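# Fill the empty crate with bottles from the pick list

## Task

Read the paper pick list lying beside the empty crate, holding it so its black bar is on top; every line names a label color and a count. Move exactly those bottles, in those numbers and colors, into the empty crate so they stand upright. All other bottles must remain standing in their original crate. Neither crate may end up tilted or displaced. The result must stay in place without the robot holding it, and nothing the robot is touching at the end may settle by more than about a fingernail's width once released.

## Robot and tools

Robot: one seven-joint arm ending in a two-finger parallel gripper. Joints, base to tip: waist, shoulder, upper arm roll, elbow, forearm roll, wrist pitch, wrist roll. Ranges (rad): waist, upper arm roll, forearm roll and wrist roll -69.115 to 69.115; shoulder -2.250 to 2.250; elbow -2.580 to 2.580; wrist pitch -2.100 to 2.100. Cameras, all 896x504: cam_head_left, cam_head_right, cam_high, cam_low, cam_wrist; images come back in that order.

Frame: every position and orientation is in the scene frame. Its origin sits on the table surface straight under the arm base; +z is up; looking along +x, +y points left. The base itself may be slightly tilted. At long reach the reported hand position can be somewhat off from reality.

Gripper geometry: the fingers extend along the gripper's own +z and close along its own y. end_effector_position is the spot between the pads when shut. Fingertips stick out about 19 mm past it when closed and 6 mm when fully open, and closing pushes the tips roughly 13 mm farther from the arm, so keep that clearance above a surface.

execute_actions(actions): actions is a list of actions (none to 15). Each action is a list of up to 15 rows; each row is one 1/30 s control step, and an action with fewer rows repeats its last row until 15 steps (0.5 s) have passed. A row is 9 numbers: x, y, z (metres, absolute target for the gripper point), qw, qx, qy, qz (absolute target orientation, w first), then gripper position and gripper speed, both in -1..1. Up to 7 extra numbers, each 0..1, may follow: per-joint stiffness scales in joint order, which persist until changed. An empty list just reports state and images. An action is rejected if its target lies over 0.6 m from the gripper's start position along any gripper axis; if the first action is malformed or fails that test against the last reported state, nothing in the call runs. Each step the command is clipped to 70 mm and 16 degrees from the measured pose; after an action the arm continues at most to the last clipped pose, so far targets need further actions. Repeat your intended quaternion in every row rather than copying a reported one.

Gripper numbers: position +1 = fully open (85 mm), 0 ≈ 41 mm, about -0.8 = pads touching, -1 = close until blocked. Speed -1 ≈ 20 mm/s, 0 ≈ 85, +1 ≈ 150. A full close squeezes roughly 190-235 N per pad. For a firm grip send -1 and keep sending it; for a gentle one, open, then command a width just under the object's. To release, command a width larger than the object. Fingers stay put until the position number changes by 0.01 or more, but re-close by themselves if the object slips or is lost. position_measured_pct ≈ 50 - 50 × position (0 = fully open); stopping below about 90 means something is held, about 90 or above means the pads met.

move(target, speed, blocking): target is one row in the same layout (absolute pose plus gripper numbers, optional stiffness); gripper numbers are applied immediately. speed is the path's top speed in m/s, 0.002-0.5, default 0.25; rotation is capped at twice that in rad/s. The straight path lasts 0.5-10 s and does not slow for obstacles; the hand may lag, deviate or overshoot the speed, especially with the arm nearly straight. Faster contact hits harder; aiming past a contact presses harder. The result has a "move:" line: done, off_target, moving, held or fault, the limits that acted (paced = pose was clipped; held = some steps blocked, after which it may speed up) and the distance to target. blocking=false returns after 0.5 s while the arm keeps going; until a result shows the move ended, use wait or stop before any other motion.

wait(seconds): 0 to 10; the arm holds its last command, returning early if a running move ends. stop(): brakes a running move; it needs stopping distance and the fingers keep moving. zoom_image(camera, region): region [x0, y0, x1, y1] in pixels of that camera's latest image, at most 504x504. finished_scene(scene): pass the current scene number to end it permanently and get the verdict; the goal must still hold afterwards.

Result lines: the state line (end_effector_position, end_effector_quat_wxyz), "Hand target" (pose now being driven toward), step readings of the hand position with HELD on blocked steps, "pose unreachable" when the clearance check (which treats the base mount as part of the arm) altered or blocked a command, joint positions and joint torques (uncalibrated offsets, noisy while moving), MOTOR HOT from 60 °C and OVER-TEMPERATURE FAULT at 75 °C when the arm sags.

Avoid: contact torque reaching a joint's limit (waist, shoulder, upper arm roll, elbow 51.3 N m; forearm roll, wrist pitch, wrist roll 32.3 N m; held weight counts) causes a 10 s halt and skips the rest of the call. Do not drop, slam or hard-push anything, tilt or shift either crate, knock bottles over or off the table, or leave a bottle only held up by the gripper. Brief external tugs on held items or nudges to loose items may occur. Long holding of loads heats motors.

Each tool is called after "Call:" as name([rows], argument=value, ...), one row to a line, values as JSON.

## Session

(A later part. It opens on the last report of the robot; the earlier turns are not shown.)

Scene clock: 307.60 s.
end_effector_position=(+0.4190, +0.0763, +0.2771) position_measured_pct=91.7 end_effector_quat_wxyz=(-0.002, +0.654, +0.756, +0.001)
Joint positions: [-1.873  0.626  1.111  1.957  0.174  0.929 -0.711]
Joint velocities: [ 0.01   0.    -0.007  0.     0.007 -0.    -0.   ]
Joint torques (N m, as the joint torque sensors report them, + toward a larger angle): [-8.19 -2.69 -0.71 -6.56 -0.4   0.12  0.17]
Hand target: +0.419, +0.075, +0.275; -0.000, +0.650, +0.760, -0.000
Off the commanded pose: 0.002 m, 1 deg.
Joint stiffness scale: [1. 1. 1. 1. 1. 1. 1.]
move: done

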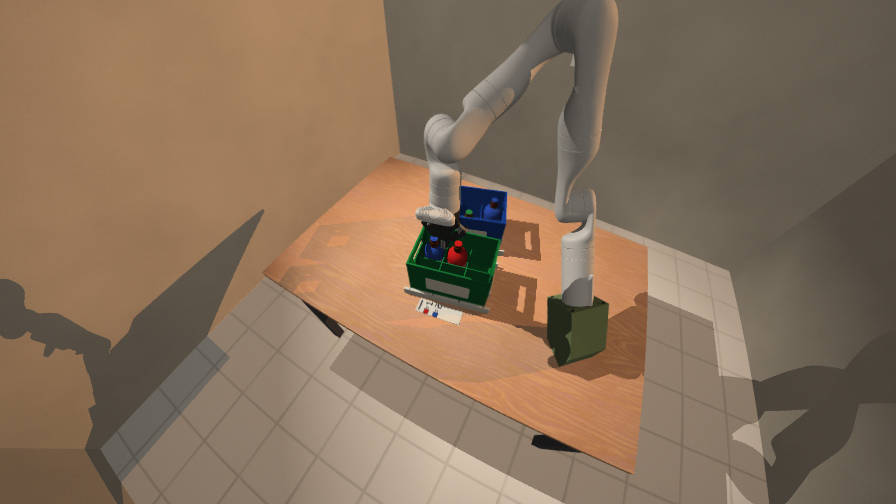

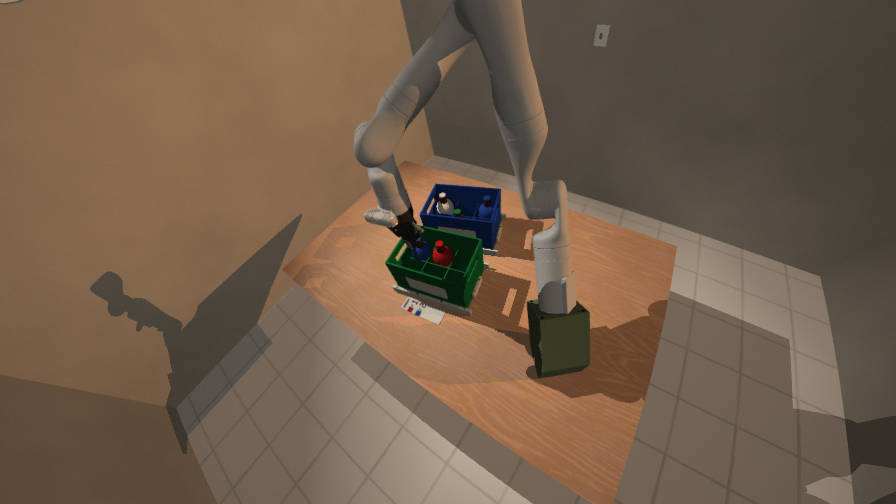

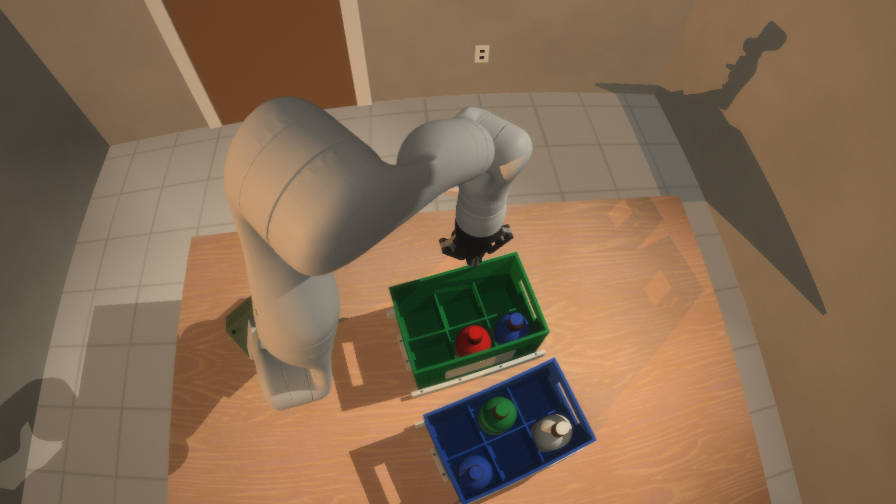

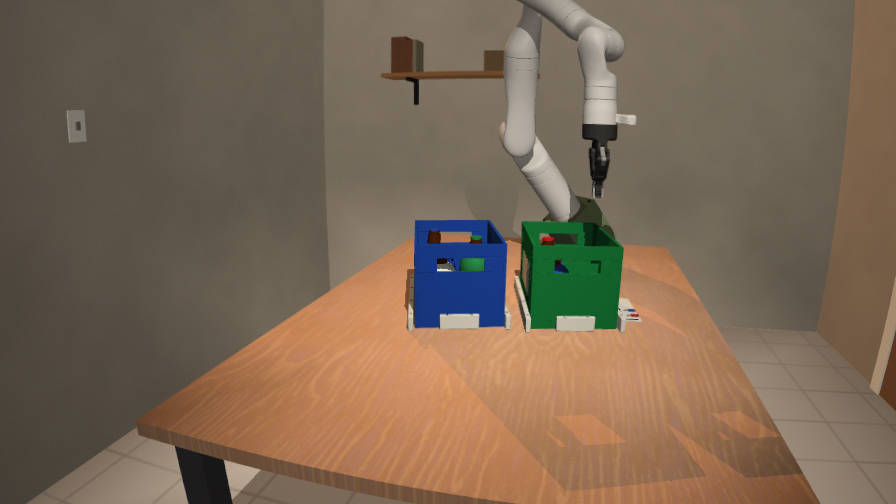

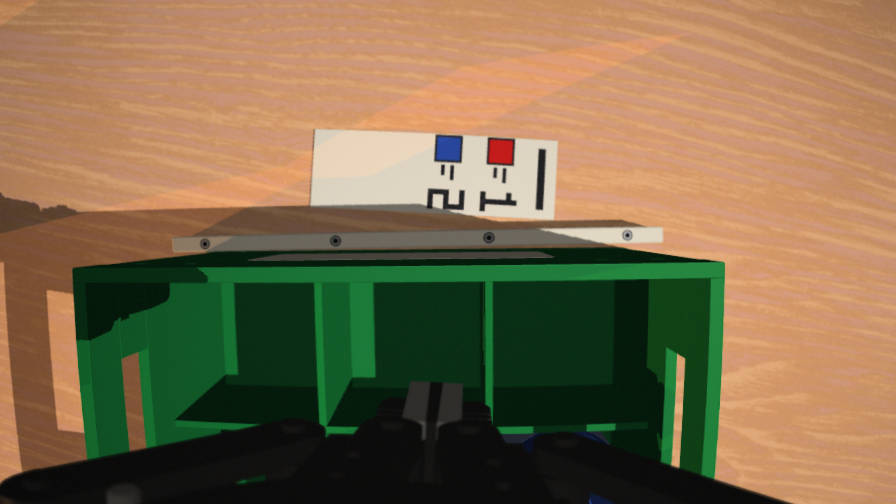

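Call:
move(target=[0.419,0.075,0.32,0,0.65,0.76,0,0,0], speed=0.1)

Call:
move(target=[0.391,-0.292,0.3,0,0.87,0.49,0,0,0], speed=0.2)

Call:
move(target=[0.391,-0.292,0.17,0,0.87,0.49,0,0,0], speed=0.04)

Scene clock: 315.60 s.
end_effector_position=(+0.4179, +0.0752, +0.3177) position_measured_pct=50.0 end_effector_quat_wxyz=(-0.001, +0.650, +0.760, -0.001)
Joint positions: [-1.959  0.595  1.153  1.885  0.179  1.066 -0.711]
Joint velocities: [-0.008  0.001  0.005 -0.     0.002  0.    -0.   ]
Joint torques (N m, as the joint torque sensors report them, + toward a larger angle): [-8.05 -1.81 -1.23 -7.17 -0.37  0.1   0.1 ]
Hand target: +0.419, +0.075, +0.320; +0.000, +0.650, +0.760, +0.000
Off the commanded pose: 0.003 m, 0 deg.
Joint stiffness scale: [1. 1. 1. 1. 1. 1. 1.]
move: done

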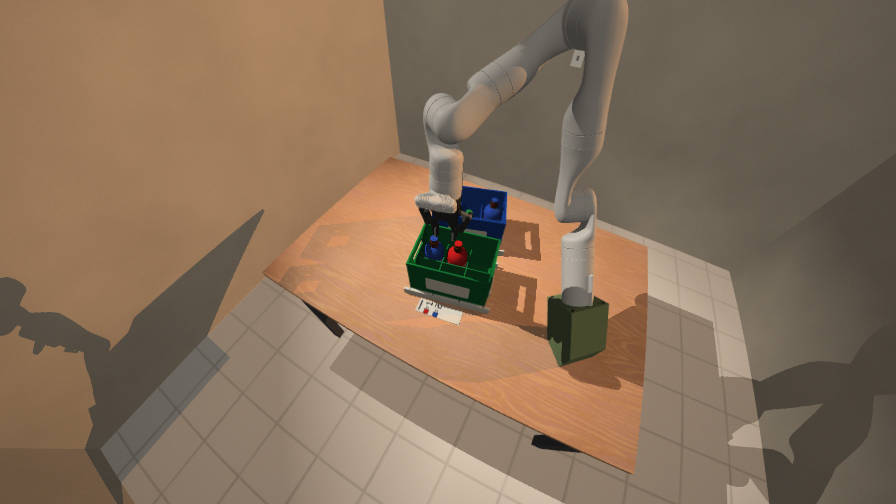

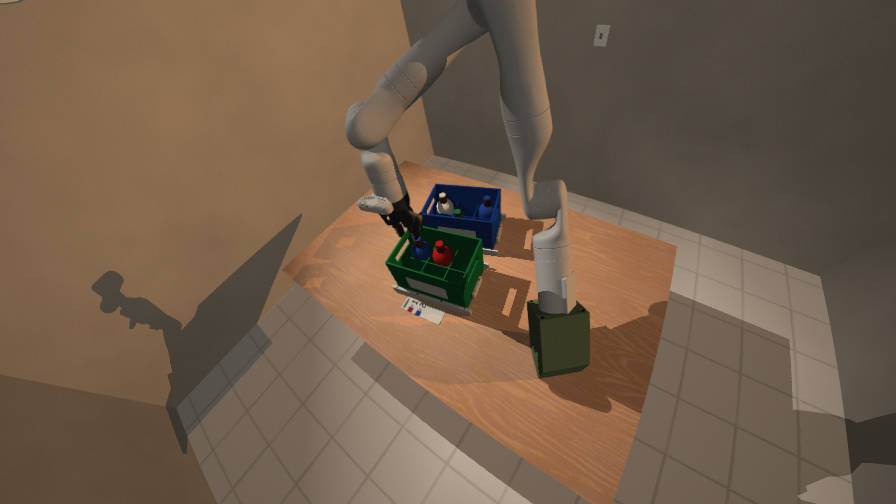

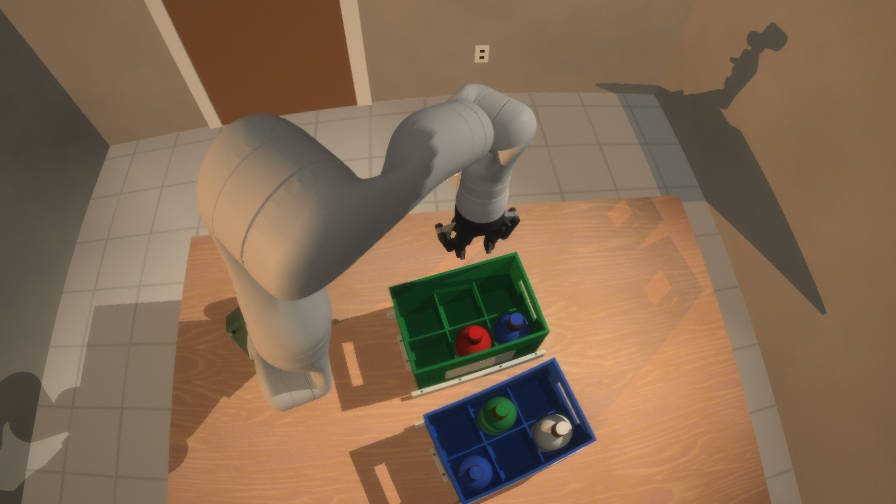

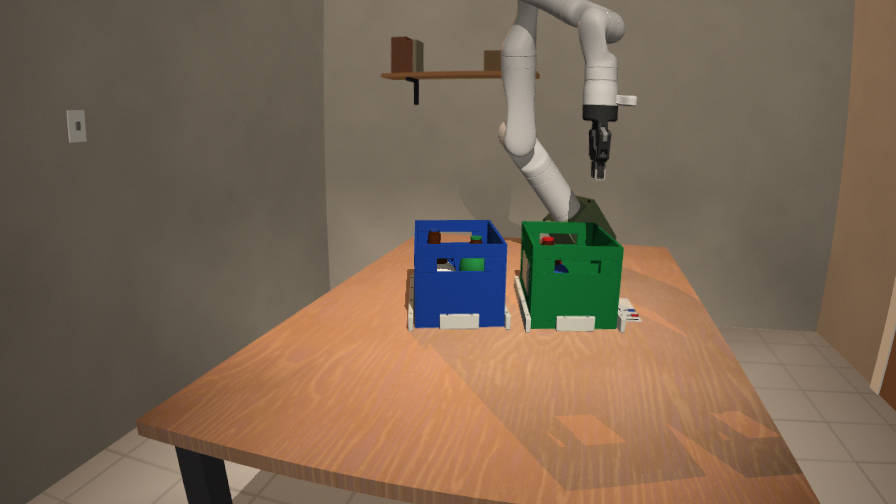

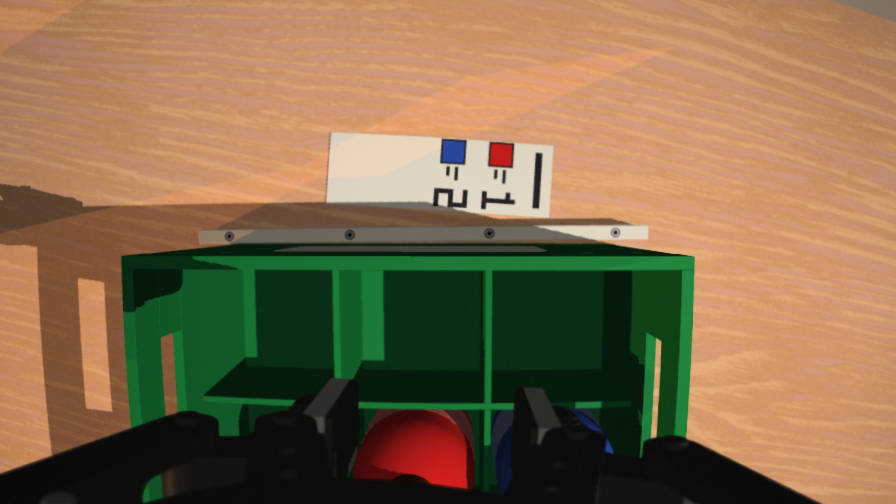

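Scene clock: 317.90 s.
end_effector_position=(+0.3871, -0.2937, +0.3010) position_measured_pct=50.0 end_effector_quat_wxyz=(-0.000, +0.874, +0.486, -0.005)
Joint positions: [-2.688  0.493  2.826  2.068  0.319  1.004 -0.436]
Joint velocities: [-0.021 -0.004  0.005 -0.001  0.002 -0.    -0.   ]
Joint torques (N m, as the joint torque sensors report them, + toward a larger angle): [-1.09 10.55 -2.22 -6.57 -0.29  0.14  0.15]
Hand target: +0.391, -0.293, +0.302; +0.000, +0.872, +0.490, +0.000
Off the commanded pose: 0.004 m, 1 deg.
Joint stiffness scale: [1. 1. 1. 1. 1. 1. 1.]
move: off_target

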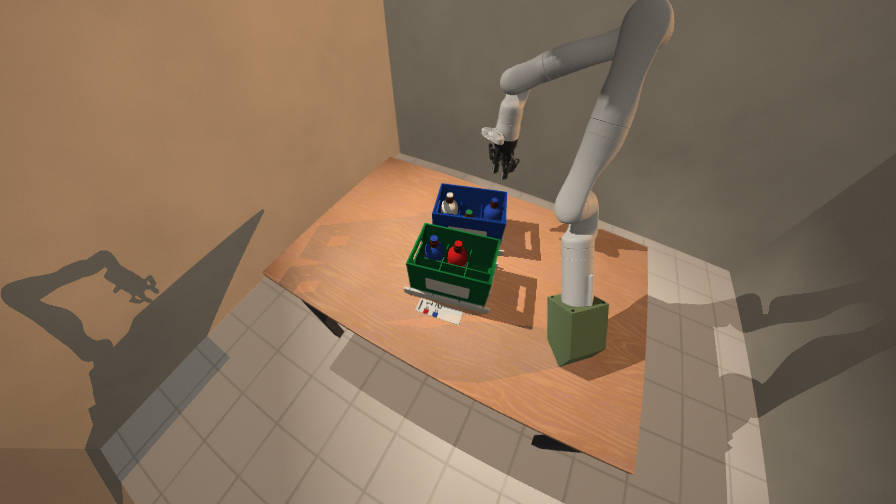

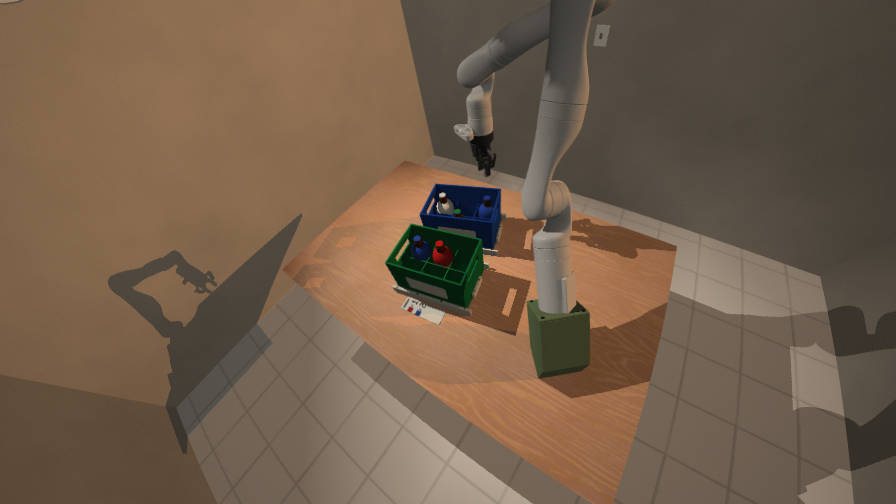

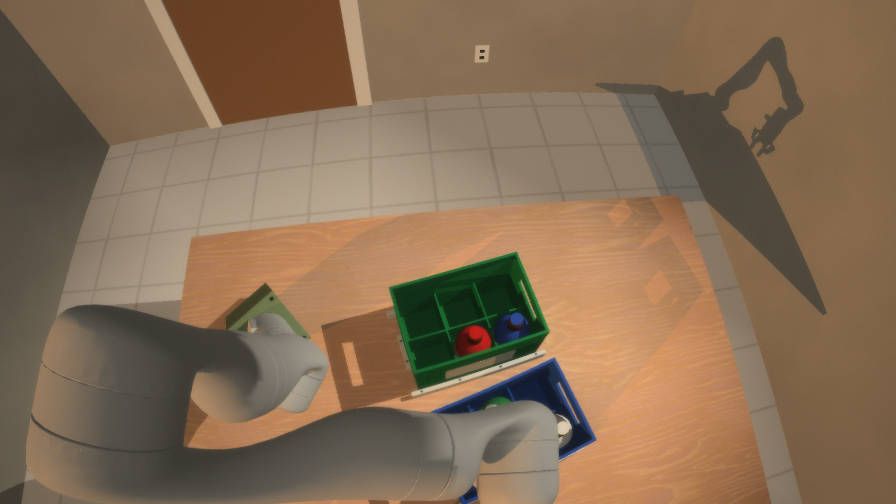

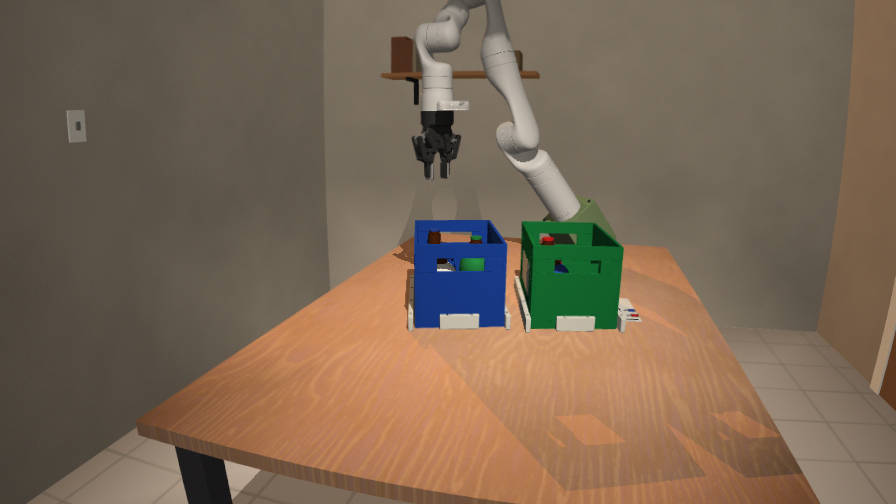

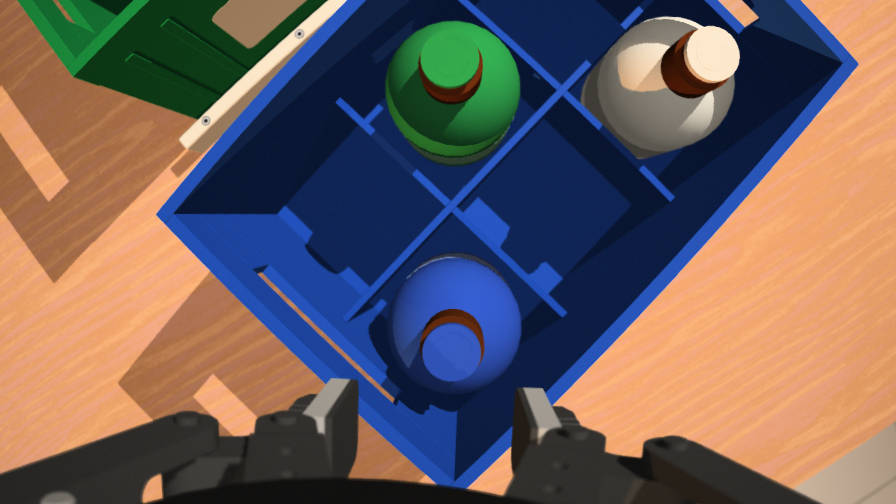

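Scene clock: 321.53 s.
end_effector_position=(+0.3930, -0.2932, +0.1715) position_measured_pct=50.0 end_effector_quat_wxyz=(+0.001, +0.870, +0.494, +0.000)
Joint positions: [-2.51   0.228  2.757  2.26   0.535  0.546 -0.603]
Joint velocities: [ 0.01  -0.006 -0.006  0.    -0.001 -0.002  0.   ]
Joint torques (N m, as the joint torque sensors report them, + toward a larger angle): [-1.73 13.18 -1.49 -3.28 -0.19  0.25  0.13]
Hand target: +0.392, -0.293, +0.170; +0.000, +0.871, +0.491, -0.000
Off the commanded pose: 0.003 m, 0 deg.
Joint stiffness scale: [1. 1. 1. 1. 1. 1. 1.]
move: done

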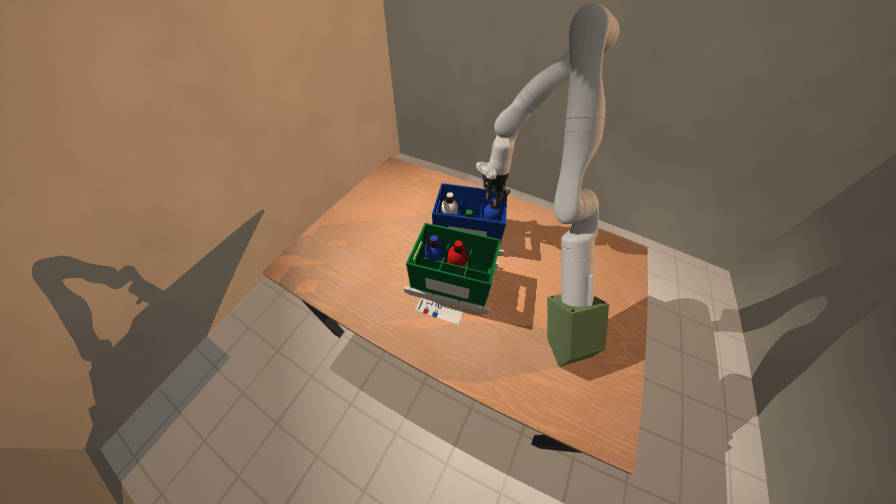

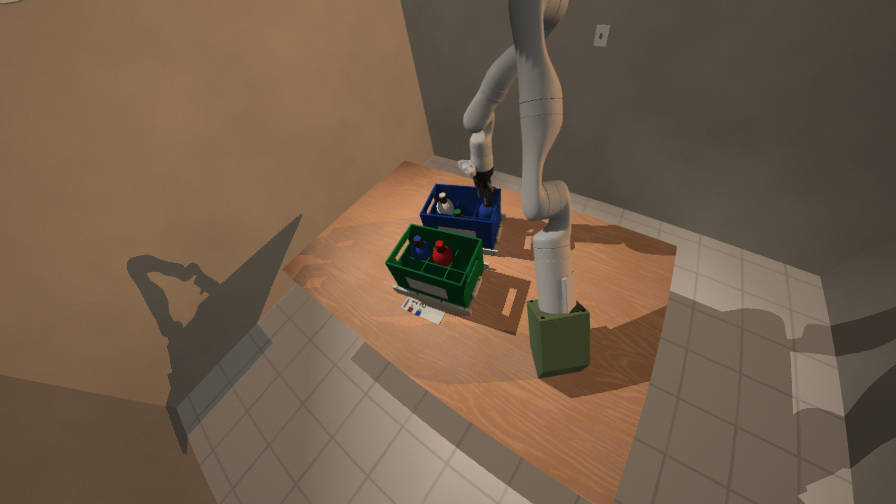

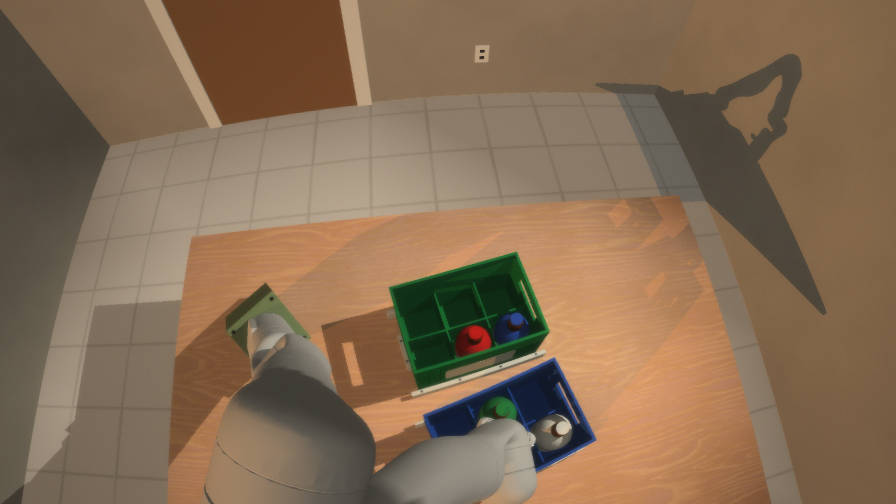

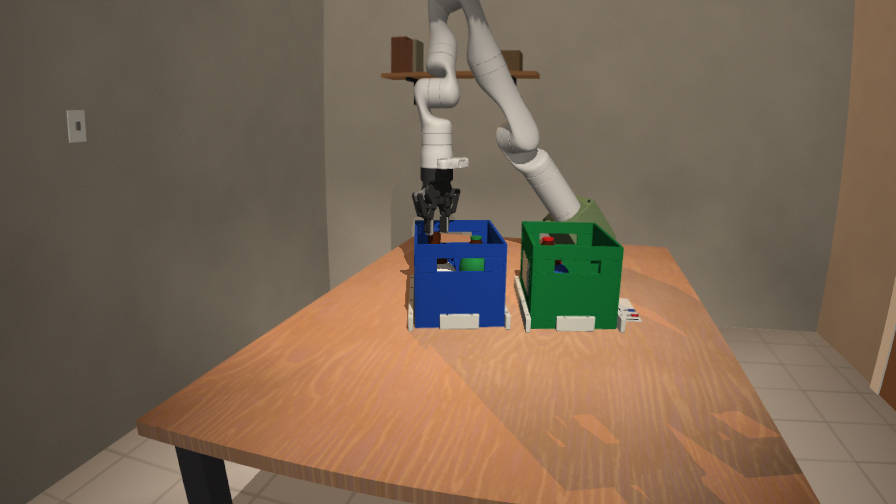

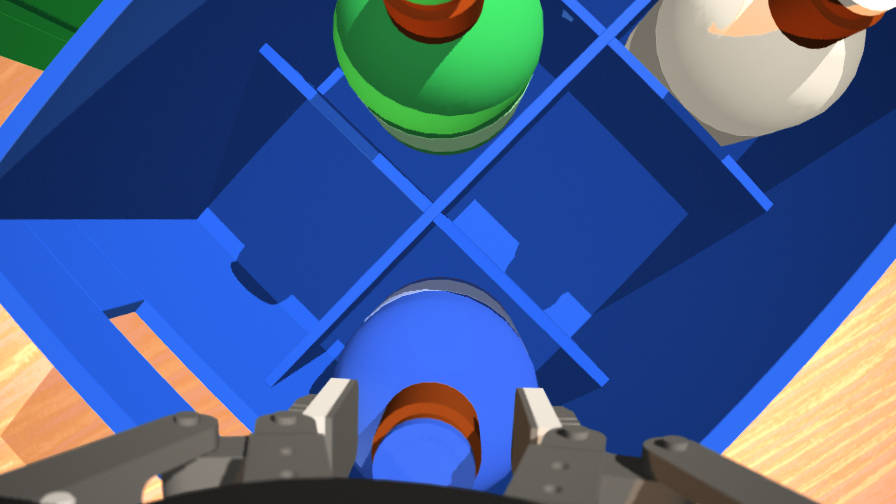

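Call:
move(target=[0.386,-0.301,0.17,0,0.87,0.49,0,0,0], speed=0.02)

Call:
move(target=[0.386,-0.301,0.15,0,0.87,0.49,0,0,0], speed=0.02)

Scene clock: 331.47 s.
end_effector_position=(+0.3857, -0.3034, +0.1697) position_measured_pct=50.0 end_effector_quat_wxyz=(+0.001, +0.874, +0.486, -0.003)
Joint positions: [-2.52   0.229  2.809  2.26   0.521  0.539 -0.569]
Joint velocities: [-0.019  0.001  0.014 -0.     0.    -0.    -0.   ]
Joint torques (N m, as the joint torque sensors report them, + toward a larger angle): [-1.61 13.08 -1.18 -3.23 -0.33  0.18  0.2 ]
Hand target: +0.386, -0.301, +0.170; +0.000, +0.871, +0.491, -0.000
Off the commanded pose: 0.002 m, 1 deg.
Joint stiffness scale: [1. 1. 1. 1. 1. 1. 1.]
move: done

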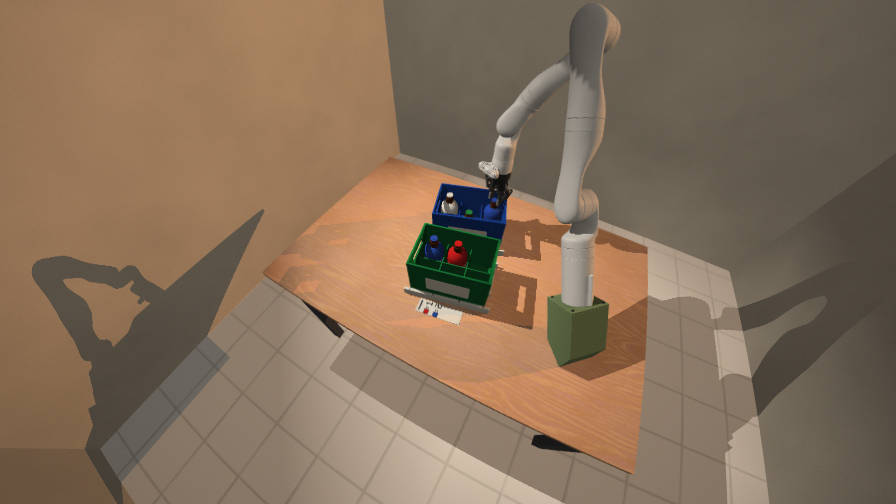

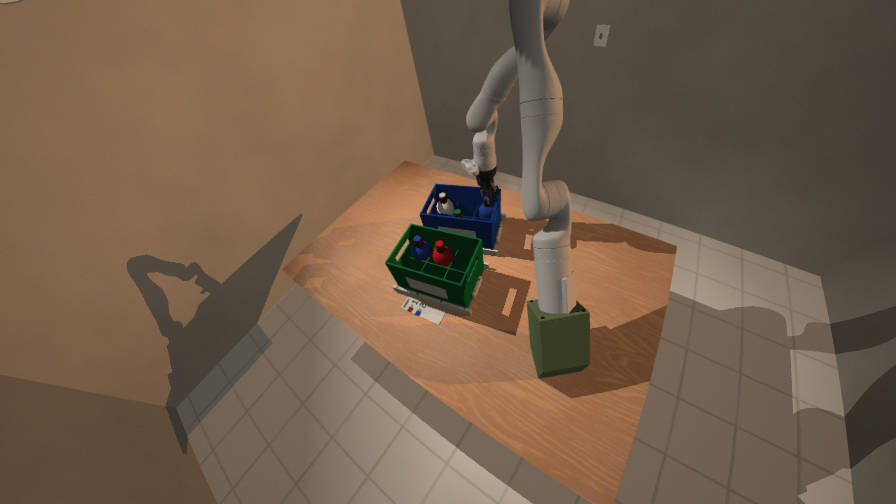

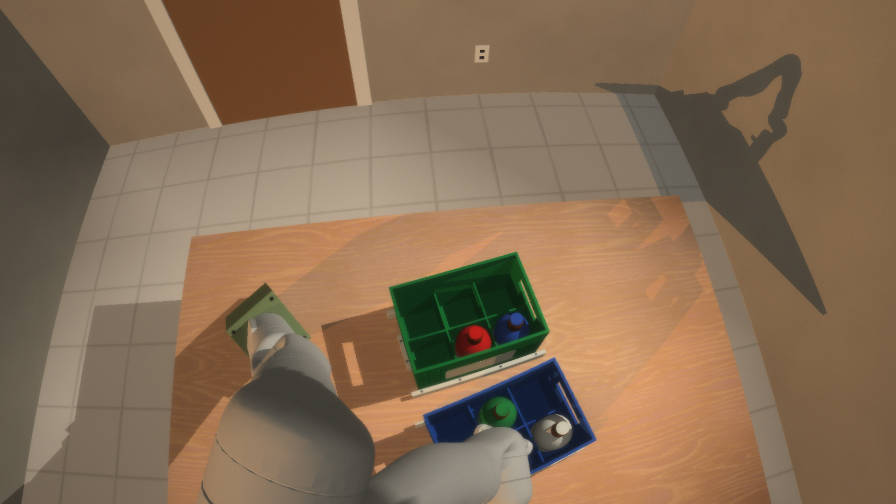

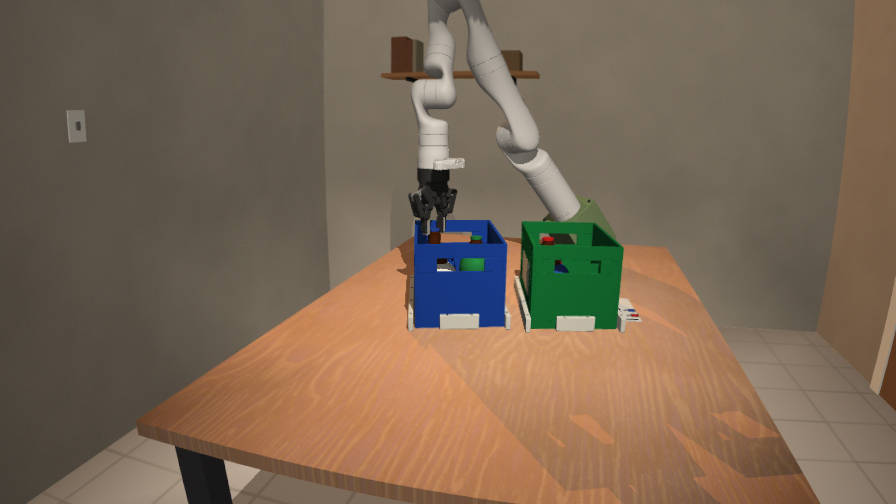

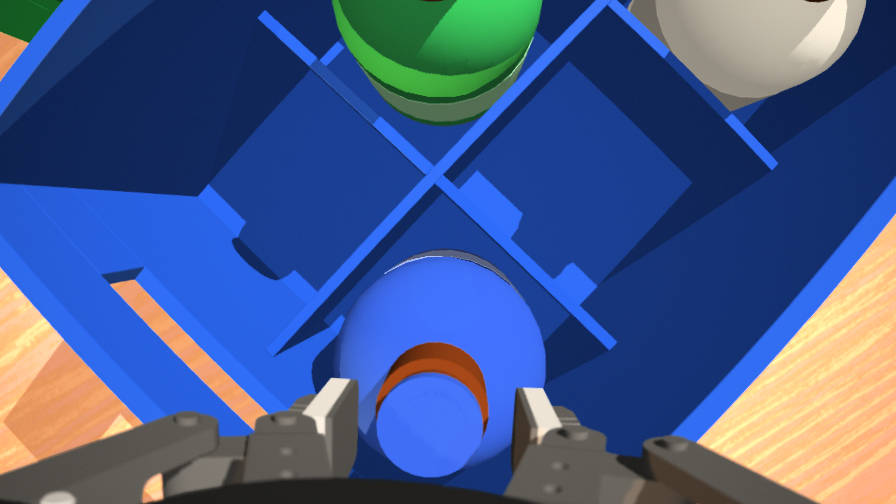

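Scene clock: 332.73 s.
end_effector_position=(+0.3875, -0.3022, +0.1517) position_measured_pct=50.0 end_effector_quat_wxyz=(+0.001, +0.870, +0.494, +0.000)
Joint positions: [-2.488  0.181  2.787  2.278  0.593  0.476 -0.621]
Joint velocities: [ 0.006 -0.005 -0.002  0.001  0.002 -0.001 -0.003]
Joint torques (N m, as the joint torque sensors report them, + toward a larger angle): [-1.83 13.47 -1.38 -2.64 -0.25  0.2   0.18]
Hand target: +0.386, -0.301, +0.150; -0.000, +0.871, +0.491, +0.000
Off the commanded pose: 0.003 m, 0 deg.
Joint stiffness scale: [1. 1. 1. 1. 1. 1. 1.]
move: done

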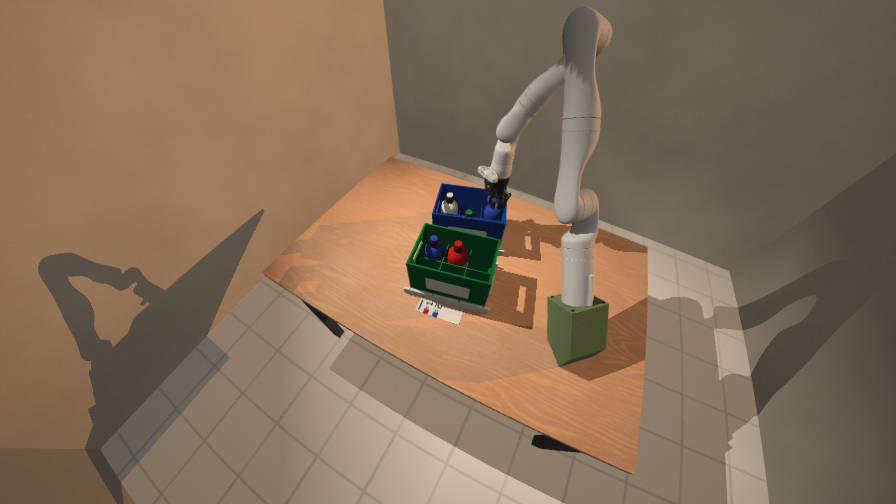

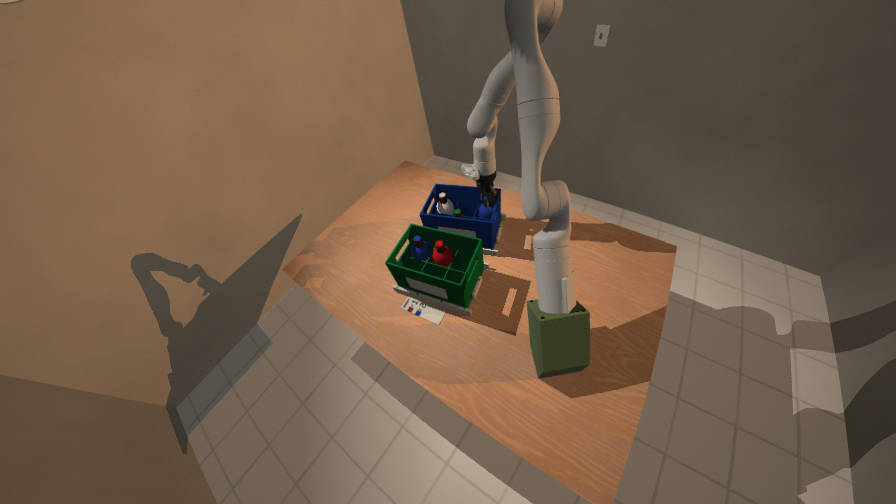

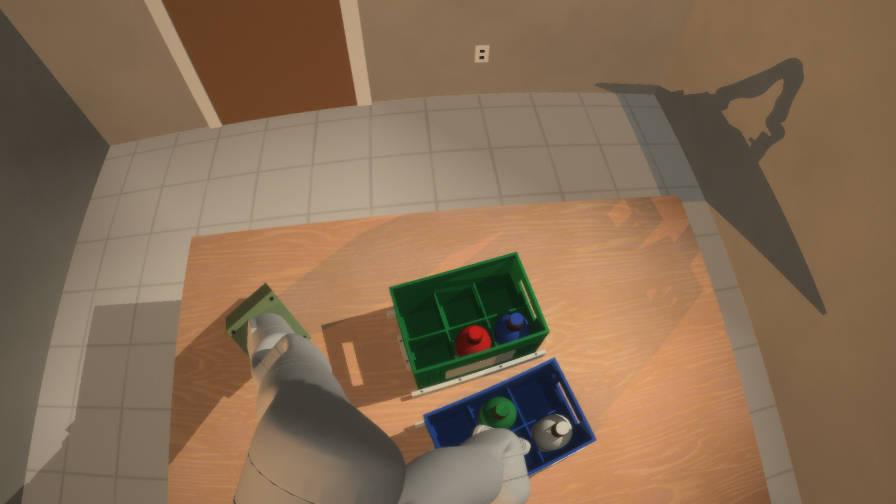

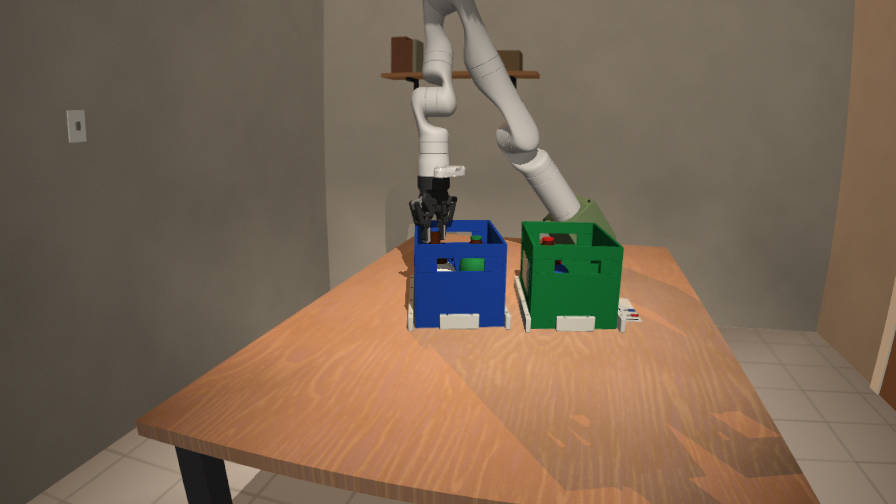

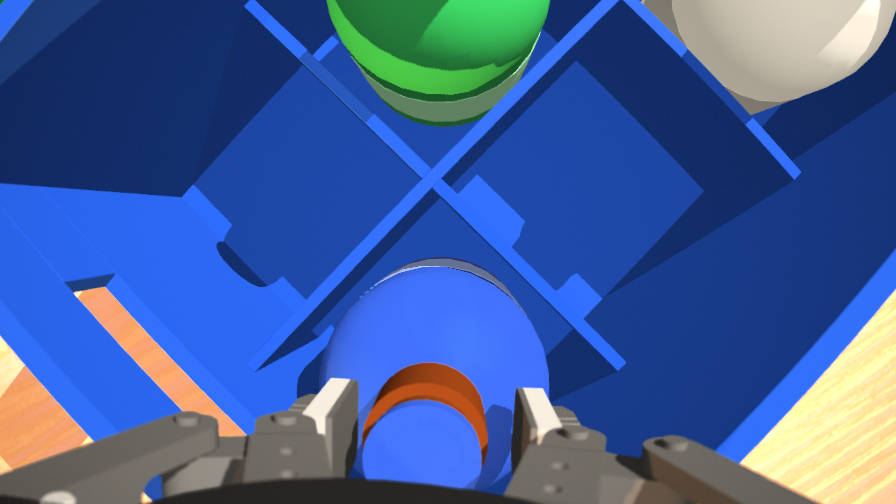

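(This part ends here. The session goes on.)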